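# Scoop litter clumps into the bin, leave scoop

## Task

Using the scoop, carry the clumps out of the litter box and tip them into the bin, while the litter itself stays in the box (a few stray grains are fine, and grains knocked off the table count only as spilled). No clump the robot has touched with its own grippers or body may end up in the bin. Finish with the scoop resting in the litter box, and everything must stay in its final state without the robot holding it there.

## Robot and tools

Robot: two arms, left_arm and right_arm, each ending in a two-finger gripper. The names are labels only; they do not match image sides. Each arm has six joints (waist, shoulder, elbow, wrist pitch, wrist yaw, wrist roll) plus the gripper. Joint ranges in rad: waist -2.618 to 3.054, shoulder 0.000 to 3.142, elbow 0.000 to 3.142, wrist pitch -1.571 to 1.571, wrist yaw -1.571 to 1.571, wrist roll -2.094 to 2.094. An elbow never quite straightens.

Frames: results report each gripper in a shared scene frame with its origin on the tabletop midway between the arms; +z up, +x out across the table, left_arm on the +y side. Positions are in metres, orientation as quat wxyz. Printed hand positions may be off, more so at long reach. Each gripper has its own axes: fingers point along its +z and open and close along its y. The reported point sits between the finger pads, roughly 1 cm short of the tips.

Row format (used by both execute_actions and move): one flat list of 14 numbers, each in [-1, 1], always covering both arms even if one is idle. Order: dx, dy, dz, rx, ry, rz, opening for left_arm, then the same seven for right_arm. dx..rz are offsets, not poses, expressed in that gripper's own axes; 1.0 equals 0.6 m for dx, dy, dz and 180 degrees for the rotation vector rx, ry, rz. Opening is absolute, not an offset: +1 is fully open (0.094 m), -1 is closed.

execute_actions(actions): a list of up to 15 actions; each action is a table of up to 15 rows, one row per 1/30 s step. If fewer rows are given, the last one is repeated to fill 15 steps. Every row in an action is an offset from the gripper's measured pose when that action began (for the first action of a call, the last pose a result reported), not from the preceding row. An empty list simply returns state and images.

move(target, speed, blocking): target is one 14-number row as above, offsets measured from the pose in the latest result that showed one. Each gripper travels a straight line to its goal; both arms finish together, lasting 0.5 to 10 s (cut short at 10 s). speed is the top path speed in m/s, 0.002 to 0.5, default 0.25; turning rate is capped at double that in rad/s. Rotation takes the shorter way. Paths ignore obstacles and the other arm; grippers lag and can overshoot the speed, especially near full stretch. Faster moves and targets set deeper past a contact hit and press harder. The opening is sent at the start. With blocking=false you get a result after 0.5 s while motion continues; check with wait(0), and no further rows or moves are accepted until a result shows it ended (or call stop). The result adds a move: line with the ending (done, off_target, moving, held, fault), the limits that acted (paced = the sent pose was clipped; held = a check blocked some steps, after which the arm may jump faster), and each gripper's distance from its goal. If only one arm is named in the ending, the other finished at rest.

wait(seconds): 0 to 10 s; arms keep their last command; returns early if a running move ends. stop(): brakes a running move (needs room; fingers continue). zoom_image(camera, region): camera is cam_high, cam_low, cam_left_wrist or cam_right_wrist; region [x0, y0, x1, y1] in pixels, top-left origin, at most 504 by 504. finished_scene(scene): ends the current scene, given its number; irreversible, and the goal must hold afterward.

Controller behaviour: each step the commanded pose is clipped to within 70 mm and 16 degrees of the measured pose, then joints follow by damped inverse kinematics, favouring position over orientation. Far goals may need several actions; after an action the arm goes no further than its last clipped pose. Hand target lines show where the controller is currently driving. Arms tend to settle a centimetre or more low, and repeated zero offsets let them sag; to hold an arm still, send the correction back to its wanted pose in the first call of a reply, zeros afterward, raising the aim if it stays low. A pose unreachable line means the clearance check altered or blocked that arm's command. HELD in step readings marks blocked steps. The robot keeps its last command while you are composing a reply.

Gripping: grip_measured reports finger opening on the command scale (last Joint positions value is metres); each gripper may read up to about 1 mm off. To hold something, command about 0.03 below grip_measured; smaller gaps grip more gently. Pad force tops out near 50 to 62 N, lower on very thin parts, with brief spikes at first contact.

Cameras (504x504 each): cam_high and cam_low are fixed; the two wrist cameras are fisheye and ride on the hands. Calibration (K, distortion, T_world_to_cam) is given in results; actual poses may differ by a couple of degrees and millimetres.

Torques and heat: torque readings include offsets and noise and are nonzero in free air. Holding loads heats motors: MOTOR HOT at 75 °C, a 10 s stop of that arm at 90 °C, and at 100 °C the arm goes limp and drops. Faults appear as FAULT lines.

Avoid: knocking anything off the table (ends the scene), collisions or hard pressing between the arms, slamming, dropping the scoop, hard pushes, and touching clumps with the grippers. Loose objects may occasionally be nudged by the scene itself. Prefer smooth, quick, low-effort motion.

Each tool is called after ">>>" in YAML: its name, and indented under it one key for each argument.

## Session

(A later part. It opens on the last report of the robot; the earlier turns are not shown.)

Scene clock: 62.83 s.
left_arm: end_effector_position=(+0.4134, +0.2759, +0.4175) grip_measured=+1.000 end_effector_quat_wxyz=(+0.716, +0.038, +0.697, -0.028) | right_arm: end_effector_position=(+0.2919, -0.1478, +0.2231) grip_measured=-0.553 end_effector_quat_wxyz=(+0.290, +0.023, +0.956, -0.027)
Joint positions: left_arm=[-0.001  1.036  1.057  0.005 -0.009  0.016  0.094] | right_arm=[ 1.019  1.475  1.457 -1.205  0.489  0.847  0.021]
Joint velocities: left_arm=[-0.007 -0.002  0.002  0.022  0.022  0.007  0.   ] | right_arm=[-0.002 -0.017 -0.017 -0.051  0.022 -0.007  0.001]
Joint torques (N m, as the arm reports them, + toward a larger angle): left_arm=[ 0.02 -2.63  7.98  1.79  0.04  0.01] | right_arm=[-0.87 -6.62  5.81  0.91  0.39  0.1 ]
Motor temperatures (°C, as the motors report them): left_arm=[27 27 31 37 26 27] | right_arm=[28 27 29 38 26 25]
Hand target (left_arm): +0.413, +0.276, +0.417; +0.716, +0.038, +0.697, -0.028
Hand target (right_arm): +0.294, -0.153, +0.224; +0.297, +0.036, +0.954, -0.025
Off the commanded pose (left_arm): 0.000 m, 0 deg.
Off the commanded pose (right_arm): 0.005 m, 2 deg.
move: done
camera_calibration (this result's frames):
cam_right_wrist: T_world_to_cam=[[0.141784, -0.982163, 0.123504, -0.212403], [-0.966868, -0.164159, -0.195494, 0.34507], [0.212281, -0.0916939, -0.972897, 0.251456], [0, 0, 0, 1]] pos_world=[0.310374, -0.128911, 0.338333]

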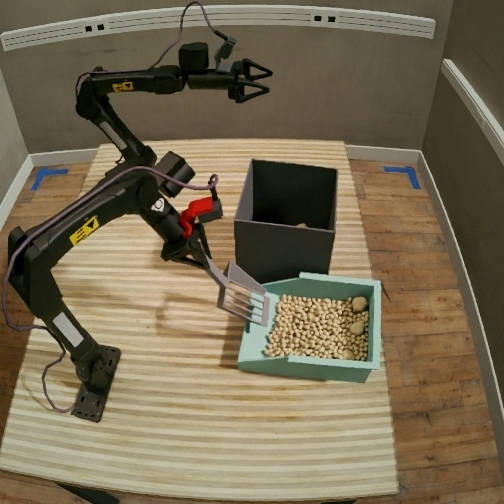

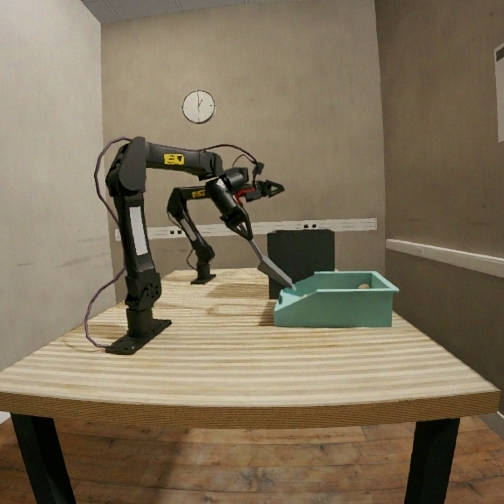

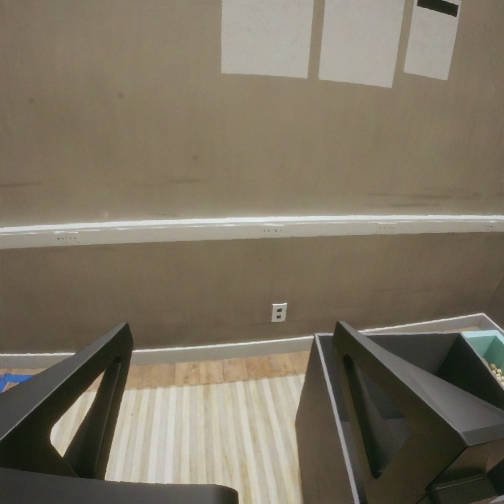

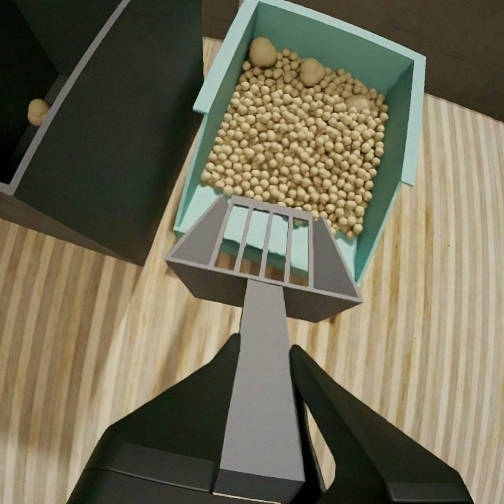

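>>> move:
  target: [0,0,0,0,0,0,1,-0.11,0.01,0.19,0,-0.06,0.01,-0.65]
  speed: 0.08

>>> move:
  target: [0,0,0,0,0,0,1,-0.01,0,0.085,0,-0.02,0,-0.65]
  speed: 0.03

Scene clock: 65.30 s.
left_arm: end_effector_position=(+0.4134, +0.2759, +0.4175) grip_measured=+1.000 end_effector_quat_wxyz=(+0.716, +0.038, +0.697, -0.028) | right_arm: end_effector_position=(+0.4050, -0.1446, +0.1708) grip_measured=-0.553 end_effector_quat_wxyz=(+0.377, +0.036, +0.925, -0.012)
Joint positions: left_arm=[-0.001  1.036  1.057  0.005 -0.009  0.016  0.094] | right_arm=[ 0.811  1.63   1.283 -0.602  0.496  0.593  0.021]
Joint velocities: left_arm=[-0.012  0.002 -0.017 -0.037  0.007 -0.022  0.   ] | right_arm=[-0.007  0.017 -0.012  0.037 -0.007 -0.066 -0.002]
Joint torques (N m, as the arm reports them, + toward a larger angle): left_arm=[ 0.08 -2.78  7.91  1.82  0.01 -0.06] | right_arm=[-0.74 -6.52  6.08  1.5   0.41 -0.16]
Motor temperatures (°C, as the motors report them): left_arm=[27 27 31 38 26 27] | right_arm=[28 27 29 37 26 25]
Hand target (left_arm): +0.413, +0.276, +0.417; +0.716, +0.038, +0.697, -0.028
Hand target (right_arm): +0.408, -0.150, +0.164; +0.378, +0.037, +0.925, -0.023
Off the commanded pose (left_arm): 0.000 m, 0 deg.
Off the commanded pose (right_arm): 0.010 m, 1 deg.
move: done
camera_calibration (this result's frames):
cam_right_wrist: T_world_to_cam=[[0.106677, -0.9873, 0.117721, -0.204381], [-0.915543, -0.143717, -0.375668, 0.457658], [0.387816, -0.0677034, -0.919247, 0.100038], [0, 0, 0, 1]] pos_world=[0.402012, -0.12924, 0.287947]

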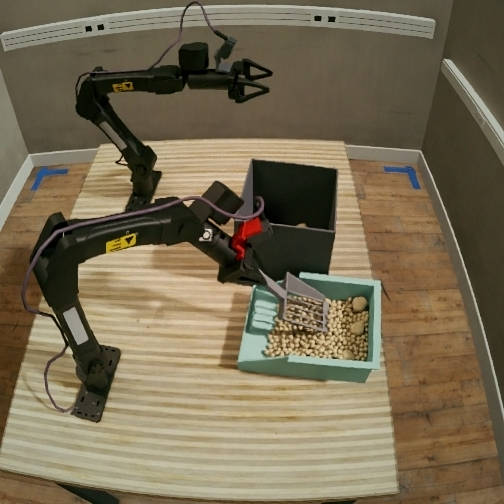

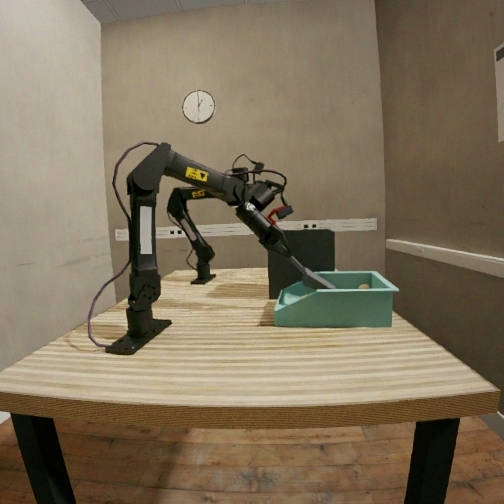

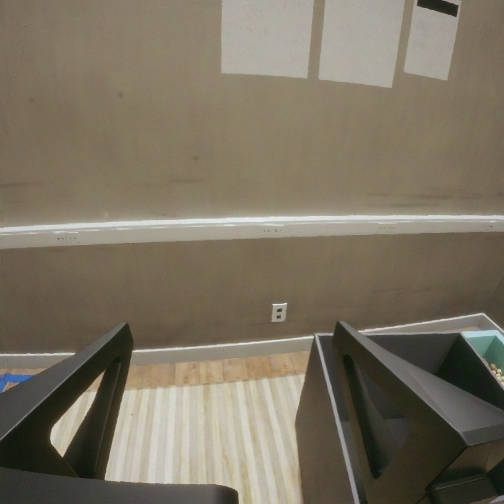

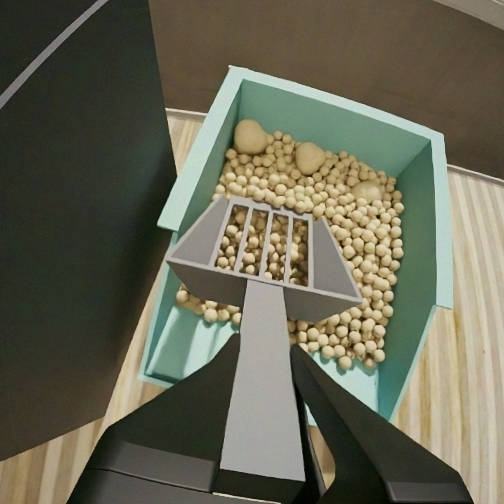

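Scene clock: 67.30 s.
left_arm: end_effector_position=(+0.4134, +0.2759, +0.4175) grip_measured=+1.000 end_effector_quat_wxyz=(+0.716, +0.038, +0.697, -0.028) | right_arm: end_effector_position=(+0.4439, -0.1444, +0.1522) grip_measured=-0.553 end_effector_quat_wxyz=(+0.416, +0.042, +0.908, -0.006)
Joint positions: left_arm=[-0.001  1.036  1.057  0.005 -0.009  0.016  0.094] | right_arm=[ 0.759  1.713  1.238 -0.366  0.5    0.524  0.021]
Joint velocities: left_arm=[-0.007 -0.002 -0.012  0.022 -0.007 -0.007  0.   ] | right_arm=[-0.017 -0.002 -0.002 -0.007 -0.037  0.022  0.   ]
Joint torques (N m, as the arm reports them, + toward a larger angle): left_arm=[-0.02 -2.9   7.75  1.8  -0.01  0.  ] | right_arm=[-0.71 -6.72  6.27  1.62  0.2  -0.09]
Motor temperatures (°C, as the motors report them): left_arm=[27 27 31 38 26 27] | right_arm=[28 27 29 37 26 25]
Hand target (left_arm): +0.413, +0.276, +0.417; +0.716, +0.038, +0.697, -0.028
Hand target (right_arm): +0.444, -0.147, +0.138; +0.406, +0.036, +0.913, -0.013
Off the commanded pose (left_arm): 0.000 m, 0 deg.
Off the commanded pose (right_arm): 0.014 m, 2 deg.
move: off_target (right_arm)
camera_calibration (this result's frames):
cam_right_wrist: T_world_to_cam=[[0.0902158, -0.989399, 0.113797, -0.198506], [-0.881499, -0.132504, -0.453212, 0.484587], [0.463487, -0.059425, -0.884109, 0.0301419], [0, 0, 0, 1]] pos_world=[0.431101, -0.1304, 0.268859]

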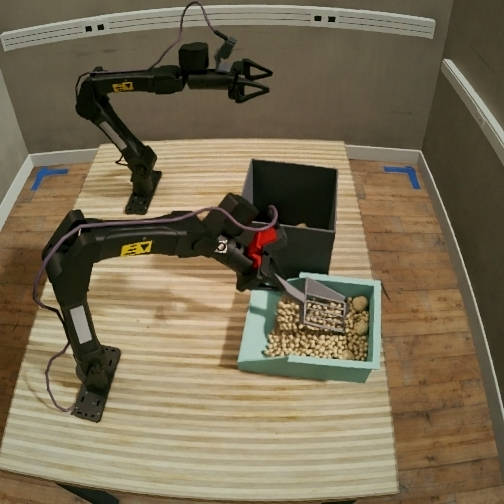

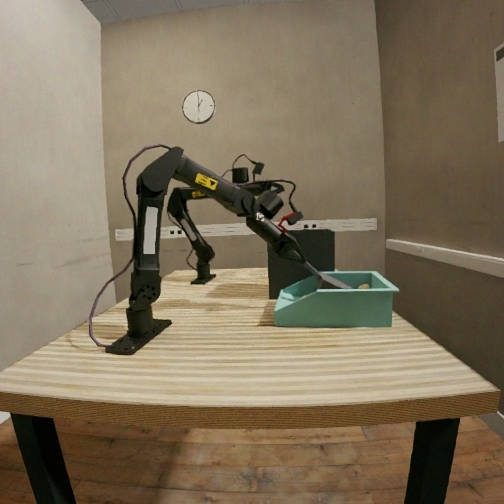

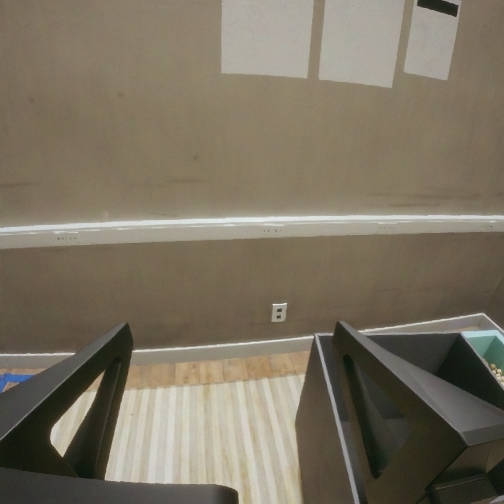

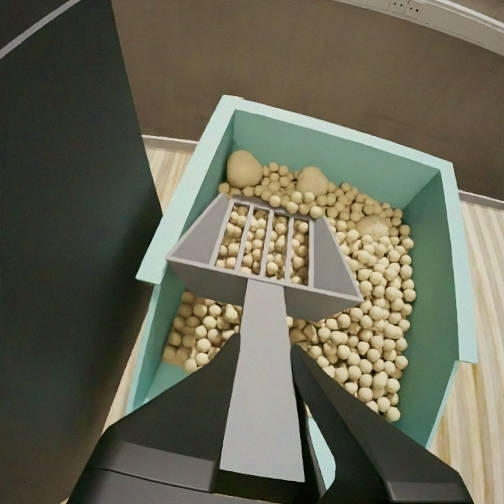

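>>> move:
  target: [0,0,0,0,0,0,1,0.04,-0.015,0.045,0,0.01,0,-0.65]
  speed: 0.03

>>> move:
  target: [0,0,0,0,0,0,1,-0.005,-0.005,0.07,0,-0.02,0,-0.65]
  speed: 0.03

Scene clock: 69.13 s.
left_arm: end_effector_position=(+0.4134, +0.2759, +0.4175) grip_measured=+1.000 end_effector_quat_wxyz=(+0.716, +0.038, +0.697, -0.028) | right_arm: end_effector_position=(+0.4501, -0.1477, +0.1418) grip_measured=-0.553 end_effector_quat_wxyz=(+0.427, +0.052, +0.903, +0.007)
Joint positions: left_arm=[-0.001  1.036  1.057  0.005 -0.009  0.016  0.094] | right_arm=[ 0.74   1.719  1.18  -0.263  0.483  0.522  0.021]
Joint velocities: left_arm=[ 0.012 -0.002  0.032 -0.037  0.007 -0.051  0.   ] | right_arm=[ 0.002  0.007 -0.007  0.022  0.022 -0.022  0.001]
Joint torques (N m, as the arm reports them, + toward a larger angle): left_arm=[-0.03 -2.65  7.93  1.8   0.   -0.02] | right_arm=[-0.74 -5.63  5.74  1.47  0.05 -0.12]
Motor temperatures (°C, as the motors report them): left_arm=[27 27 31 38 26 27] | right_arm=[28 27 29 37 26 25]
Hand target (left_arm): +0.413, +0.276, +0.417; +0.716, +0.038, +0.697, -0.028
Hand target (right_arm): +0.447, -0.154, +0.117; +0.401, +0.042, +0.915, -0.006
Off the commanded pose (left_arm): 0.000 m, 0 deg.
Off the commanded pose (right_arm): 0.026 m, 4 deg.
move: off_target (right_arm)
camera_calibration (this result's frames):
cam_right_wrist: T_world_to_cam=[[0.080504, -0.993196, 0.0841492, -0.193094], [-0.870618, -0.111172, -0.479233, 0.486836], [0.485328, -0.0346816, -0.873644, 0.0102178], [0, 0, 0, 1]] pos_world=[0.434434, -0.137304, 0.258483]

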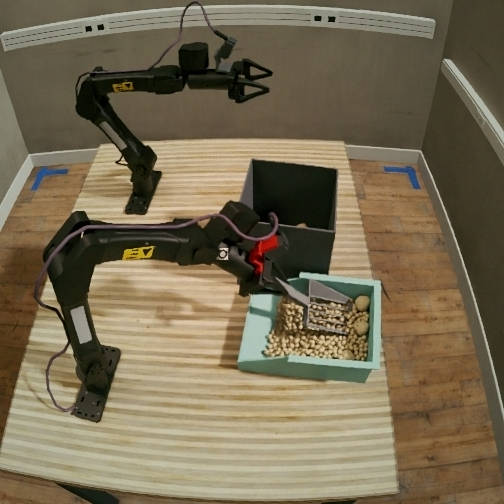

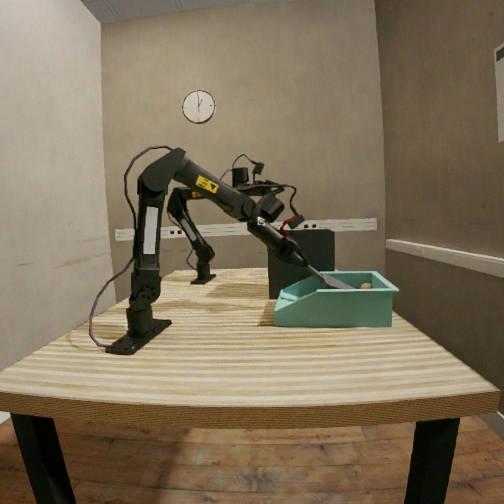

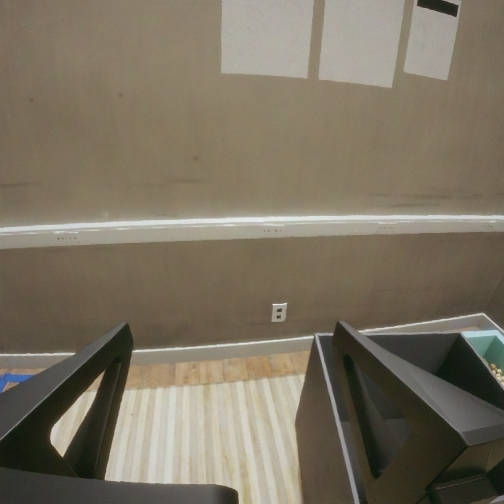

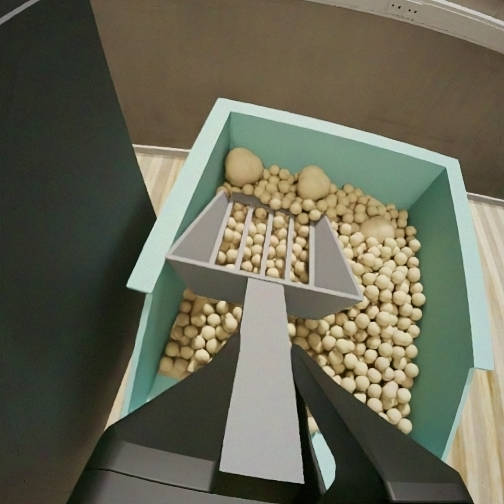

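Scene clock: 70.77 s.
left_arm: end_effector_position=(+0.4134, +0.2759, +0.4175) grip_measured=+1.000 end_effector_quat_wxyz=(+0.716, +0.038, +0.697, -0.028) | right_arm: end_effector_position=(+0.4740, -0.1501, +0.1364) grip_measured=-0.553 end_effector_quat_wxyz=(+0.457, +0.052, +0.888, +0.003)
Joint positions: left_arm=[-0.001  1.036  1.057  0.005 -0.009  0.016  0.094] | right_arm=[ 0.713  1.778  1.172 -0.12   0.501  0.467  0.021]
Joint velocities: left_arm=[-0.007  0.002  0.002 -0.066  0.037 -0.066  0.   ] | right_arm=[ 0.012 -0.002  0.007 -0.007  0.081  0.007 -0.   ]
Joint torques (N m, as the arm reports them, + toward a larger angle): left_arm=[-0.07 -2.65  7.81  1.79  0.01  0.01] | right_arm=[-1.63 -5.12  6.11  2.22 -0.03 -0.1 ]
Motor temperatures (°C, as the motors report them): left_arm=[27 27 31 38 26 27] | right_arm=[28 27 29 37 26 25]
Hand target (left_arm): +0.413, +0.276, +0.417; +0.716, +0.038, +0.697, -0.028
Hand target (right_arm): +0.482, -0.153, +0.118; +0.454, +0.053, +0.890, +0.006
Off the commanded pose (left_arm): 0.000 m, 0 deg.
Off the commanded pose (right_arm): 0.022 m, 0 deg.
move: off_target (right_arm)
camera_calibration (this result's frames):
cam_right_wrist: T_world_to_cam=[[0.0685432, -0.992511, 0.101115, -0.193507], [-0.836807, -0.112381, -0.535841, 0.496298], [0.543191, -0.0478854, -0.838242, -0.0403582], [0, 0, 0, 1]] pos_world=[0.450491, -0.138216, 0.251673]

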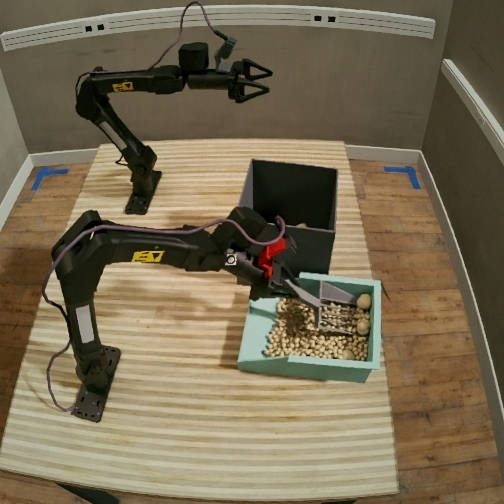

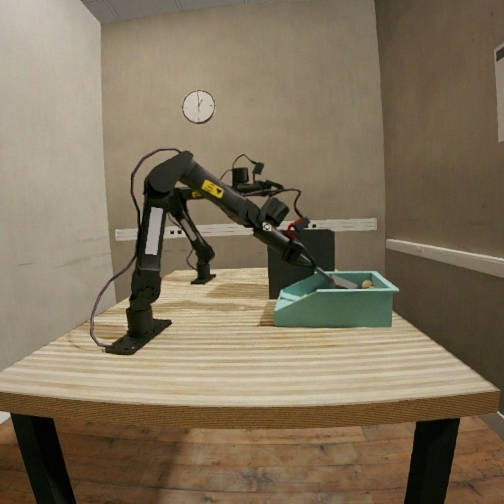

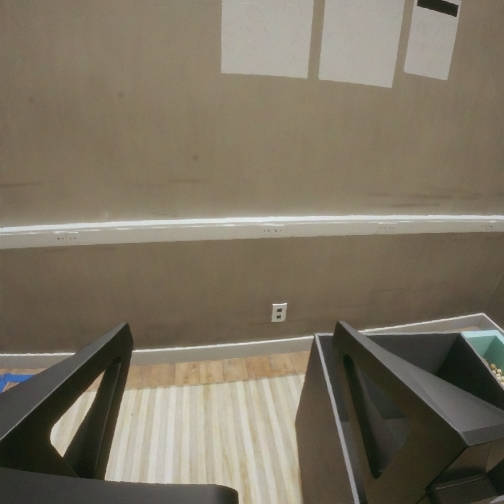

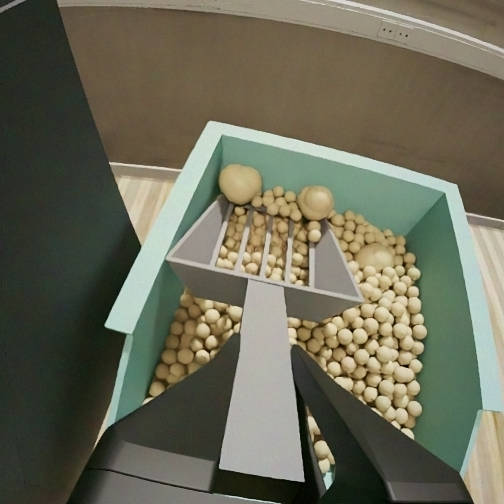

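>>> move:
  target: [0,0,0,0,0,0,1,0.01,-0.005,0.055,0,-0.04,0,-0.65]
  speed: 0.03

>>> move:
  target: [0,0,0,0,0,0,1,0.0,-0.005,0.01,0,-0.07,0,-0.65]
  speed: 0.03

Scene clock: 73.37 s.
left_arm: end_effector_position=(+0.4134, +0.2759, +0.4175) grip_measured=+1.000 end_effector_quat_wxyz=(+0.716, +0.038, +0.697, -0.028) | right_arm: end_effector_position=(+0.4875, -0.1484, +0.1201) grip_measured=-0.553 end_effector_quat_wxyz=(+0.505, +0.047, +0.862, -0.002)
Joint positions: left_arm=[-0.001  1.036  1.057  0.005 -0.009  0.016  0.094] | right_arm=[0.716 1.841 1.08  0.15  0.549 0.4   0.021]
Joint velocities: left_arm=[ 0.002  0.007 -0.012 -0.007 -0.037 -0.066  0.   ] | right_arm=[-0.007  0.007 -0.022  0.022 -0.022  0.081 -0.001]
Joint torques (N m, as the arm reports them, + toward a larger angle): left_arm=[-0.05 -2.88  8.07  1.77  0.03 -0.01] | right_arm=[-1.76 -6.45  6.33  2.25  0.09 -0.04]
Motor temperatures (°C, as the motors report them): left_arm=[27 27 31 38 26 27] | right_arm=[28 27 29 38 26 25]
Hand target (left_arm): +0.413, +0.276, +0.417; +0.716, +0.038, +0.697, -0.028
Hand target (right_arm): +0.496, -0.154, +0.112; +0.511, +0.052, +0.858, -0.000
Off the commanded pose (left_arm): 0.000 m, 0 deg.
Off the commanded pose (right_arm): 0.014 m, 1 deg.
move: off_target (right_arm)
camera_calibration (this result's frames):
cam_right_wrist: T_world_to_cam=[[0.0573588, -0.99035, 0.126159, -0.188354], [-0.773492, -0.123979, -0.621563, 0.476817], [0.631206, -0.0619311, -0.773139, -0.114166], [0, 0, 0, 1]] pos_world=[0.45168, -0.134492, 0.231868]

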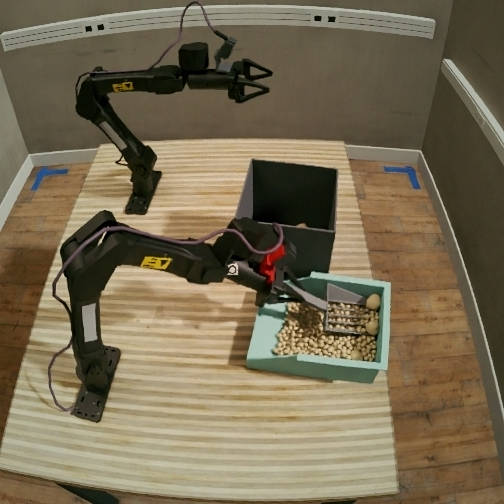

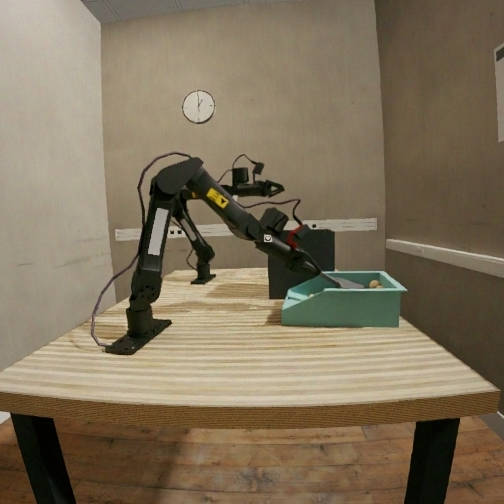

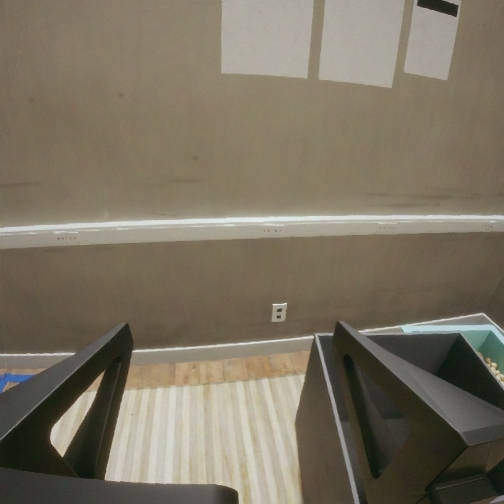

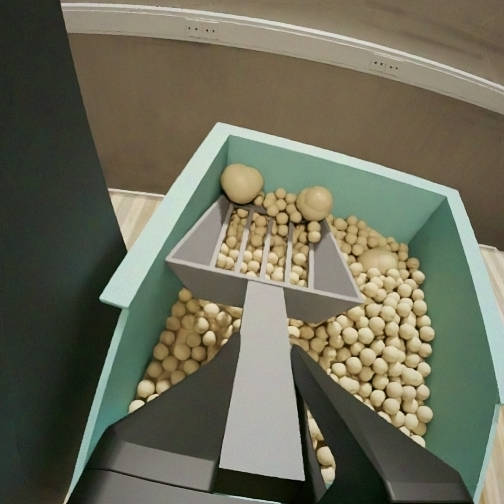

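Scene clock: 77.27 s.
left_arm: end_effector_position=(+0.4134, +0.2759, +0.4175) grip_measured=+1.000 end_effector_quat_wxyz=(+0.716, +0.038, +0.697, -0.028) | right_arm: end_effector_position=(+0.4852, -0.1497, +0.1100) grip_measured=-0.553 end_effector_quat_wxyz=(+0.575, +0.035, +0.817, -0.011)
Joint positions: left_arm=[-0.001  1.036  1.057  0.005 -0.009  0.016  0.094] | right_arm=[0.737 1.893 0.917 0.547 0.619 0.284 0.021]
Joint velocities: left_arm=[ 0.002 -0.017 -0.017  0.007 -0.037  0.022  0.   ] | right_arm=[-0.002 -0.007 -0.027  0.007  0.007 -0.051  0.   ]
Joint torques (N m, as the arm reports them, + toward a larger angle): left_arm=[ 0.   -2.82  7.91  1.77  0.01 -0.05] | right_arm=[-0.53 -7.62  6.75  2.47  0.27 -0.06]
Motor temperatures (°C, as the motors report them): left_arm=[27 27 31 38 26 27] | right_arm=[28 27 29 39 26 25]
Hand target (left_arm): +0.413, +0.276, +0.417; +0.716, +0.038, +0.697, -0.028
Hand target (right_arm): +0.491, -0.152, +0.117; +0.595, +0.047, +0.802, -0.006
Off the commanded pose (left_arm): 0.000 m, 0 deg.
Off the commanded pose (right_arm): 0.010 m, 3 deg.
move: off_target (right_arm)
camera_calibration (this result's frames):
cam_right_wrist: T_world_to_cam=[[0.0421051, -0.985071, 0.166922, -0.184569], [-0.660927, -0.152753, -0.73474, 0.422082], [0.749268, -0.0793868, -0.657491, -0.193192], [0, 0, 0, 1]] pos_world=[0.431489, -0.132676, 0.213907]

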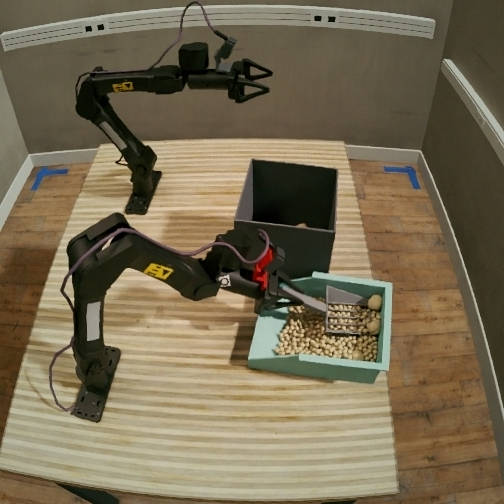

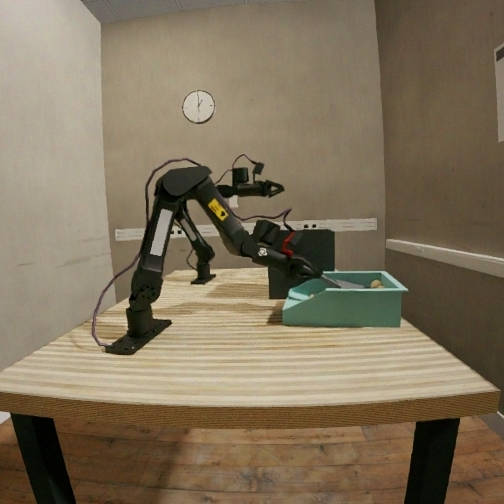

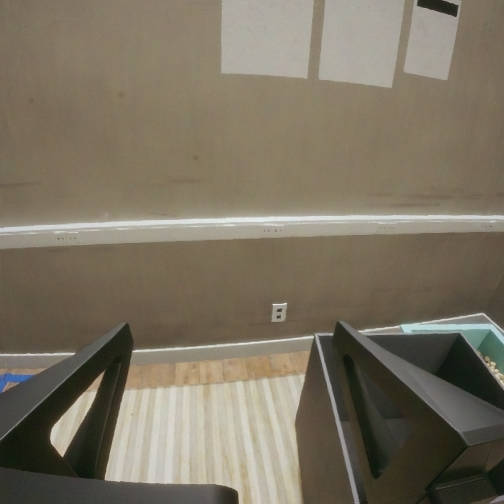

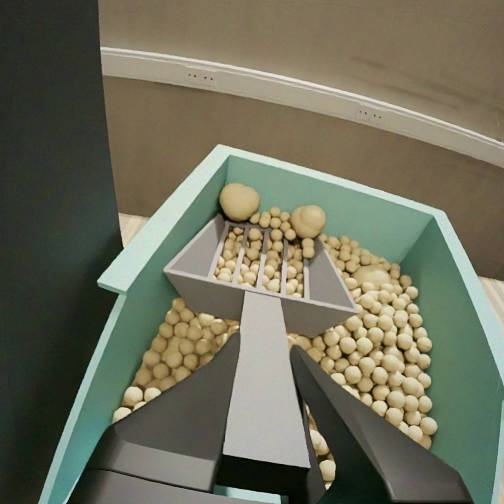

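>>> move:
  target: [0,0,0,0,0,0,1,0.02,0,-0.1,0,0.06,0,-0.65]
  speed: 0.04

>>> move:
  target: [0,0,0,0,0,0,1,-0.01,-0.008,0.095,0,0,0,-0.65]
  speed: 0.03

Scene clock: 80.30 s.
left_arm: end_effector_position=(+0.4134, +0.2759, +0.4175) grip_measured=+1.000 end_effector_quat_wxyz=(+0.716, +0.038, +0.697, -0.028) | right_arm: end_effector_position=(+0.4370, -0.1447, +0.1287) grip_measured=-0.553 end_effector_quat_wxyz=(+0.516, +0.044, +0.856, +0.000)
Joint positions: left_arm=[-0.001  1.036  1.057  0.005 -0.009  0.016  0.094] | right_arm=[0.811 1.689 0.917 0.155 0.63  0.448 0.021]
Joint velocities: left_arm=[-0.012 -0.002  0.017  0.037 -0.037 -0.007  0.   ] | right_arm=[-0.007  0.002  0.012  0.037  0.037  0.037  0.001]
Joint torques (N m, as the arm reports them, + toward a larger angle): left_arm=[ 0.05 -2.73  7.97  1.82 -0.01 -0.02] | right_arm=[ 0.88 -8.5   6.08  1.08  0.22  0.05]
Motor temperatures (°C, as the motors report them): left_arm=[27 27 31 38 26 27] | right_arm=[28 28 29 39 26 25]
Hand target (left_arm): +0.413, +0.276, +0.417; +0.716, +0.038, +0.697, -0.028
Hand target (right_arm): +0.426, -0.147, +0.120; +0.497, +0.035, +0.867, -0.009
Off the commanded pose (left_arm): 0.000 m, 0 deg.
Off the commanded pose (right_arm): 0.016 m, 3 deg.
move: off_target (right_arm)
camera_calibration (this result's frames):
cam_right_wrist: T_world_to_cam=[[0.0608554, -0.990017, 0.127135, -0.184467], [-0.75736, -0.128764, -0.640177, 0.438211], [0.650156, -0.0573284, -0.757635, -0.0850097], [0, 0, 0, 1]] pos_world=[0.398378, -0.131074, 0.239578]

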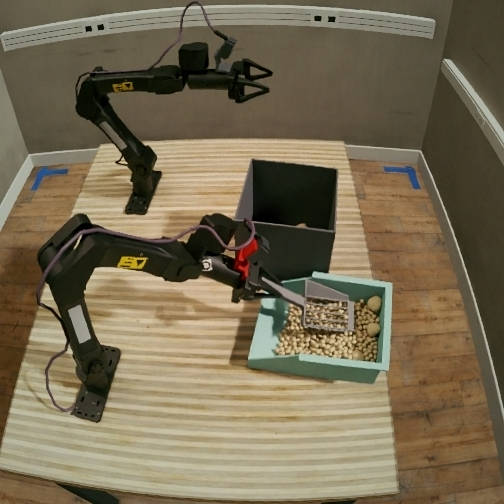

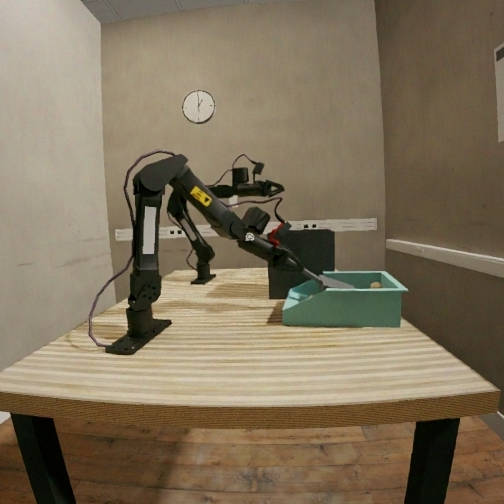

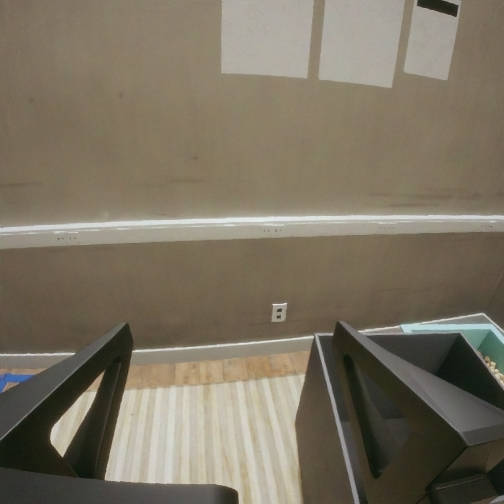

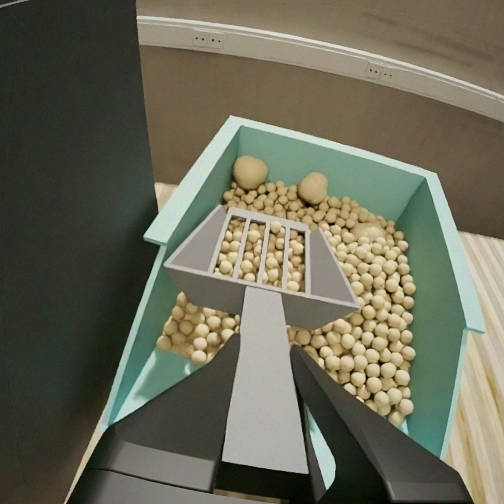

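Scene clock: 82.57 s.
left_arm: end_effector_position=(+0.4134, +0.2759, +0.4175) grip_measured=+1.000 end_effector_quat_wxyz=(+0.716, +0.038, +0.697, -0.028) | right_arm: end_effector_position=(+0.4856, -0.1495, +0.1190) grip_measured=-0.553 end_effector_quat_wxyz=(+0.532, +0.051, +0.845, +0.008)
Joint positions: left_arm=[-0.001  1.036  1.057  0.005 -0.009  0.016  0.094] | right_arm=[0.72  1.838 1.004 0.297 0.562 0.381 0.021]
Joint velocities: left_arm=[ 0.002  0.002 -0.002 -0.007 -0.066 -0.066  0.   ] | right_arm=[-0.002 -0.002 -0.012  0.007 -0.037  0.022 -0.   ]
Joint torques (N m, as the arm reports them, + toward a larger angle): left_arm=[ 0.14 -2.8   8.03  1.84 -0.01 -0.02] | right_arm=[-1.09 -6.68  9.26  1.33 -0.03  0.  ]
Motor temperatures (°C, as the motors report them): left_arm=[27 27 31 38 26 27] | right_arm=[28 28 29 39 26 25]
Hand target (left_arm): +0.413, +0.276, +0.417; +0.716, +0.038, +0.697, -0.028
Hand target (right_arm): +0.489, -0.152, +0.107; +0.516, +0.045, +0.856, +0.001
Off the commanded pose (left_arm): 0.000 m, 0 deg.
Off the commanded pose (right_arm): 0.013 m, 3 deg.
move: off_target (right_arm)
camera_calibration (this result's frames):
cam_right_wrist: T_world_to_cam=[[0.0517727, -0.992456, 0.111136, -0.185032], [-0.731613, -0.11344, -0.672215, 0.461722], [0.679751, -0.0465059, -0.731967, -0.140014], [0, 0, 0, 1]] pos_world=[0.442556, -0.13777, 0.228454]

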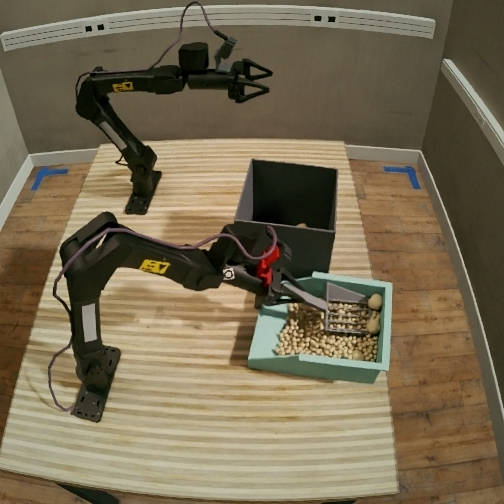

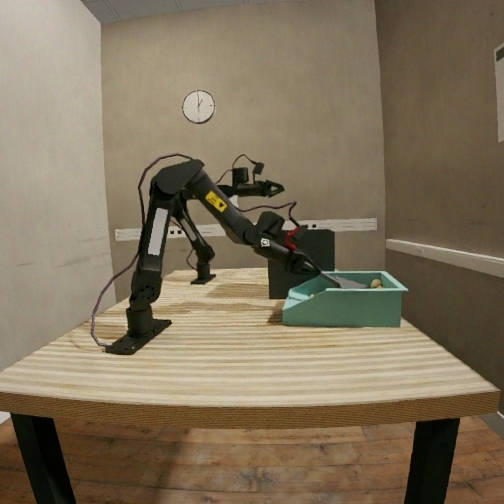

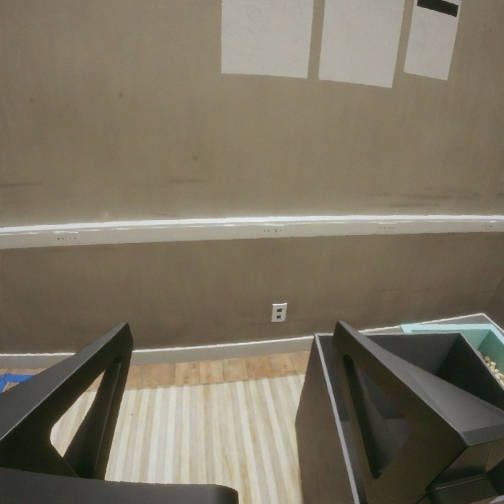

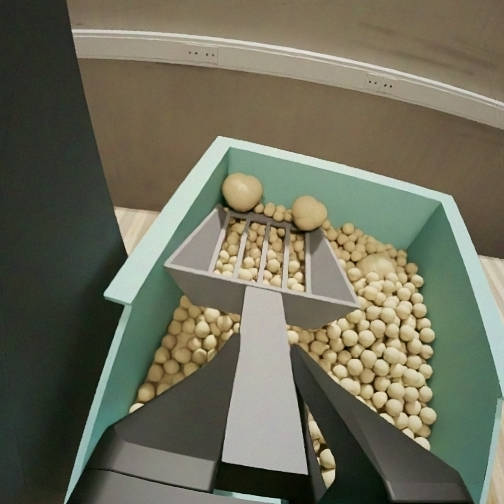

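>>> move:
  target: [0,0,0,0,0,0,1,-0.22,-0.01,-0.06,0,0.125,0,-0.65]
  speed: 0.08

>>> move:
  target: [0,0,0,0,0,0,1,-0.055,0,0.04,0,0,0,-0.65]
  speed: 0.04

Scene clock: 86.20 s.
left_arm: end_effector_position=(+0.4134, +0.2759, +0.4175) grip_measured=+1.000 end_effector_quat_wxyz=(+0.716, +0.038, +0.697, -0.028) | right_arm: end_effector_position=(+0.5064, -0.1600, +0.2453) grip_measured=-0.553 end_effector_quat_wxyz=(+0.351, +0.036, +0.936, +0.011)
Joint positions: left_arm=[-0.001  1.036  1.057  0.005 -0.009  0.016  0.094] | right_arm=[ 0.597  1.965  2.017 -0.962  0.303  0.437  0.021]
Joint velocities: left_arm=[ 0.007 -0.007 -0.002  0.037 -0.022 -0.007  0.   ] | right_arm=[-0.007 -0.002  0.012 -0.051 -0.007 -0.066 -0.   ]
Joint torques (N m, as the arm reports them, + toward a larger angle): left_arm=[ 0.   -2.81  8.06  1.82 -0.01 -0.04] | right_arm=[-0.95 -9.24 10.66  1.37  0.16  0.14]
Motor temperatures (°C, as the motors report them): left_arm=[27 27 31 38 26 27] | right_arm=[28 28 30 38 26 25]
Hand target (left_arm): +0.413, +0.276, +0.417; +0.716, +0.038, +0.697, -0.028
Hand target (right_arm): +0.512, -0.164, +0.253; +0.358, +0.048, +0.932, +0.014
Off the commanded pose (left_arm): 0.000 m, 0 deg.
Off the commanded pose (right_arm): 0.010 m, 2 deg.
move: done
camera_calibration (this result's frames):
cam_right_wrist: T_world_to_cam=[[0.12849, -0.98948, 0.0664866, -0.237993], [-0.93257, -0.143361, -0.331302, 0.574063], [0.337348, -0.0194345, -0.941179, 0.166837], [0, 0, 0, 1]] pos_world=[0.509652, -0.149948, 0.363035]

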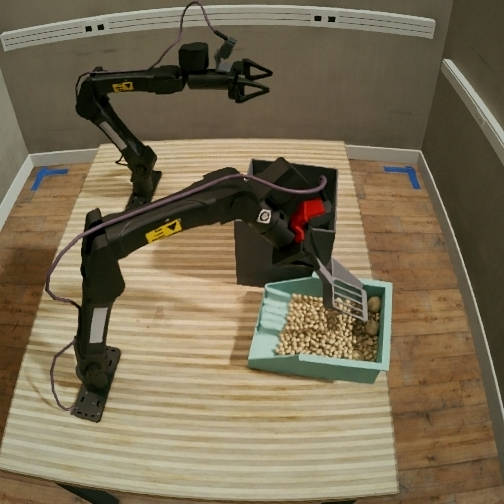

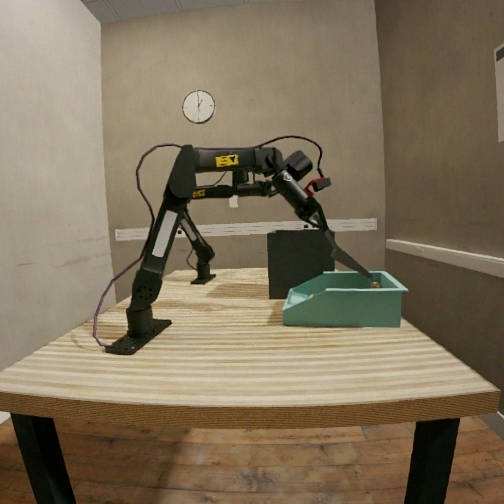

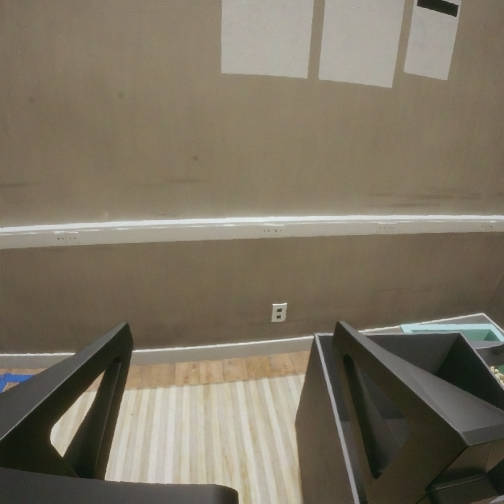

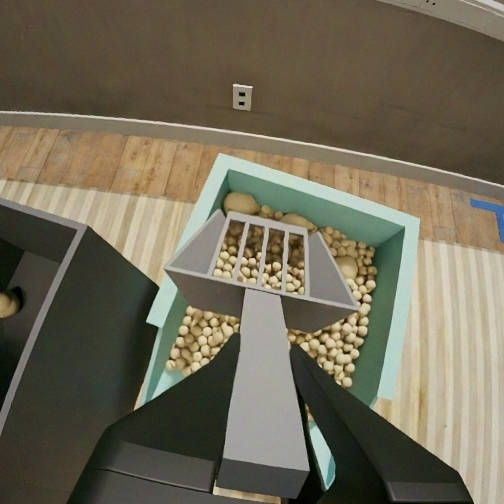

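Scene clock: 87.63 s.
left_arm: end_effector_position=(+0.4134, +0.2759, +0.4175) grip_measured=+1.000 end_effector_quat_wxyz=(+0.716, +0.038, +0.697, -0.028) | right_arm: end_effector_position=(+0.5426, -0.1573, +0.2425) grip_measured=-0.553 end_effector_quat_wxyz=(+0.345, +0.035, +0.938, +0.012)
Joint positions: left_arm=[-0.001  1.036  1.057  0.005 -0.009  0.016  0.094] | right_arm=[ 0.563  2.148  2.289 -1.054  0.275  0.41   0.021]
Joint velocities: left_arm=[-0.022 -0.002 -0.007  0.037 -0.051 -0.007  0.   ] | right_arm=[-0.002  0.012  0.022 -0.037 -0.022 -0.066  0.001]
Joint torques (N m, as the arm reports them, + toward a larger angle): left_arm=[ 0.   -2.79  7.92  1.81  0.02 -0.04] | right_arm=[ -0.94 -10.65  10.6    1.27   0.17  -0.12]
Motor temperatures (°C, as the motors report them): left_arm=[27 27 31 38 26 27] | right_arm=[28 28 30 38 26 25]
Hand target (left_arm): +0.413, +0.276, +0.417; +0.716, +0.038, +0.697, -0.028
Hand target (right_arm): +0.547, -0.162, +0.248; +0.351, +0.036, +0.936, +0.011
Off the commanded pose (left_arm): 0.000 m, 0 deg.
Off the commanded pose (right_arm): 0.009 m, 1 deg.
move: done
camera_calibration (this result's frames):
cam_right_wrist: T_world_to_cam=[[0.132885, -0.98906, 0.0640454, -0.241496], [-0.936067, -0.146479, -0.319878, 0.605844], [0.32576, -0.0174438, -0.945291, 0.159647], [0, 0, 0, 1]] pos_world=[0.547195, -0.147326, 0.360176]

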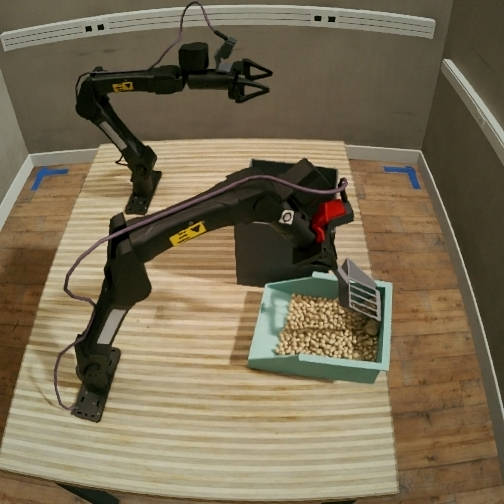

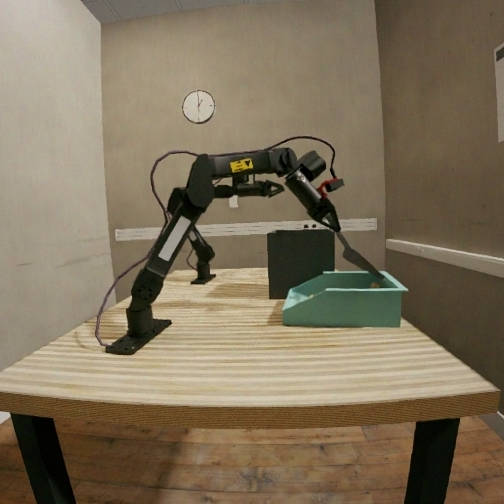

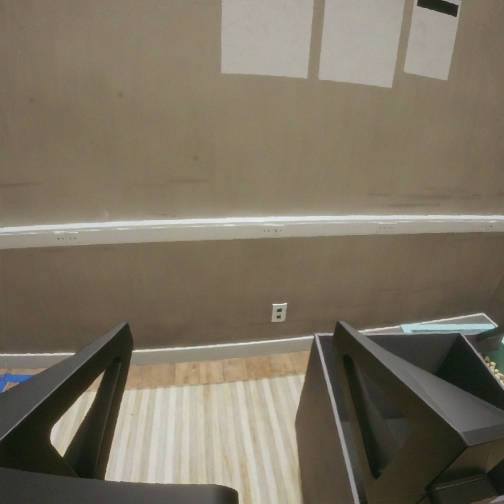

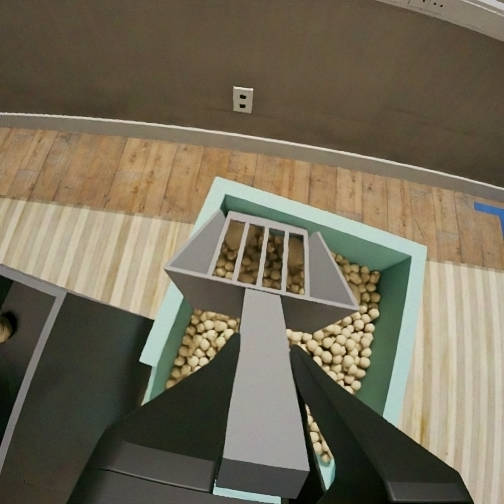

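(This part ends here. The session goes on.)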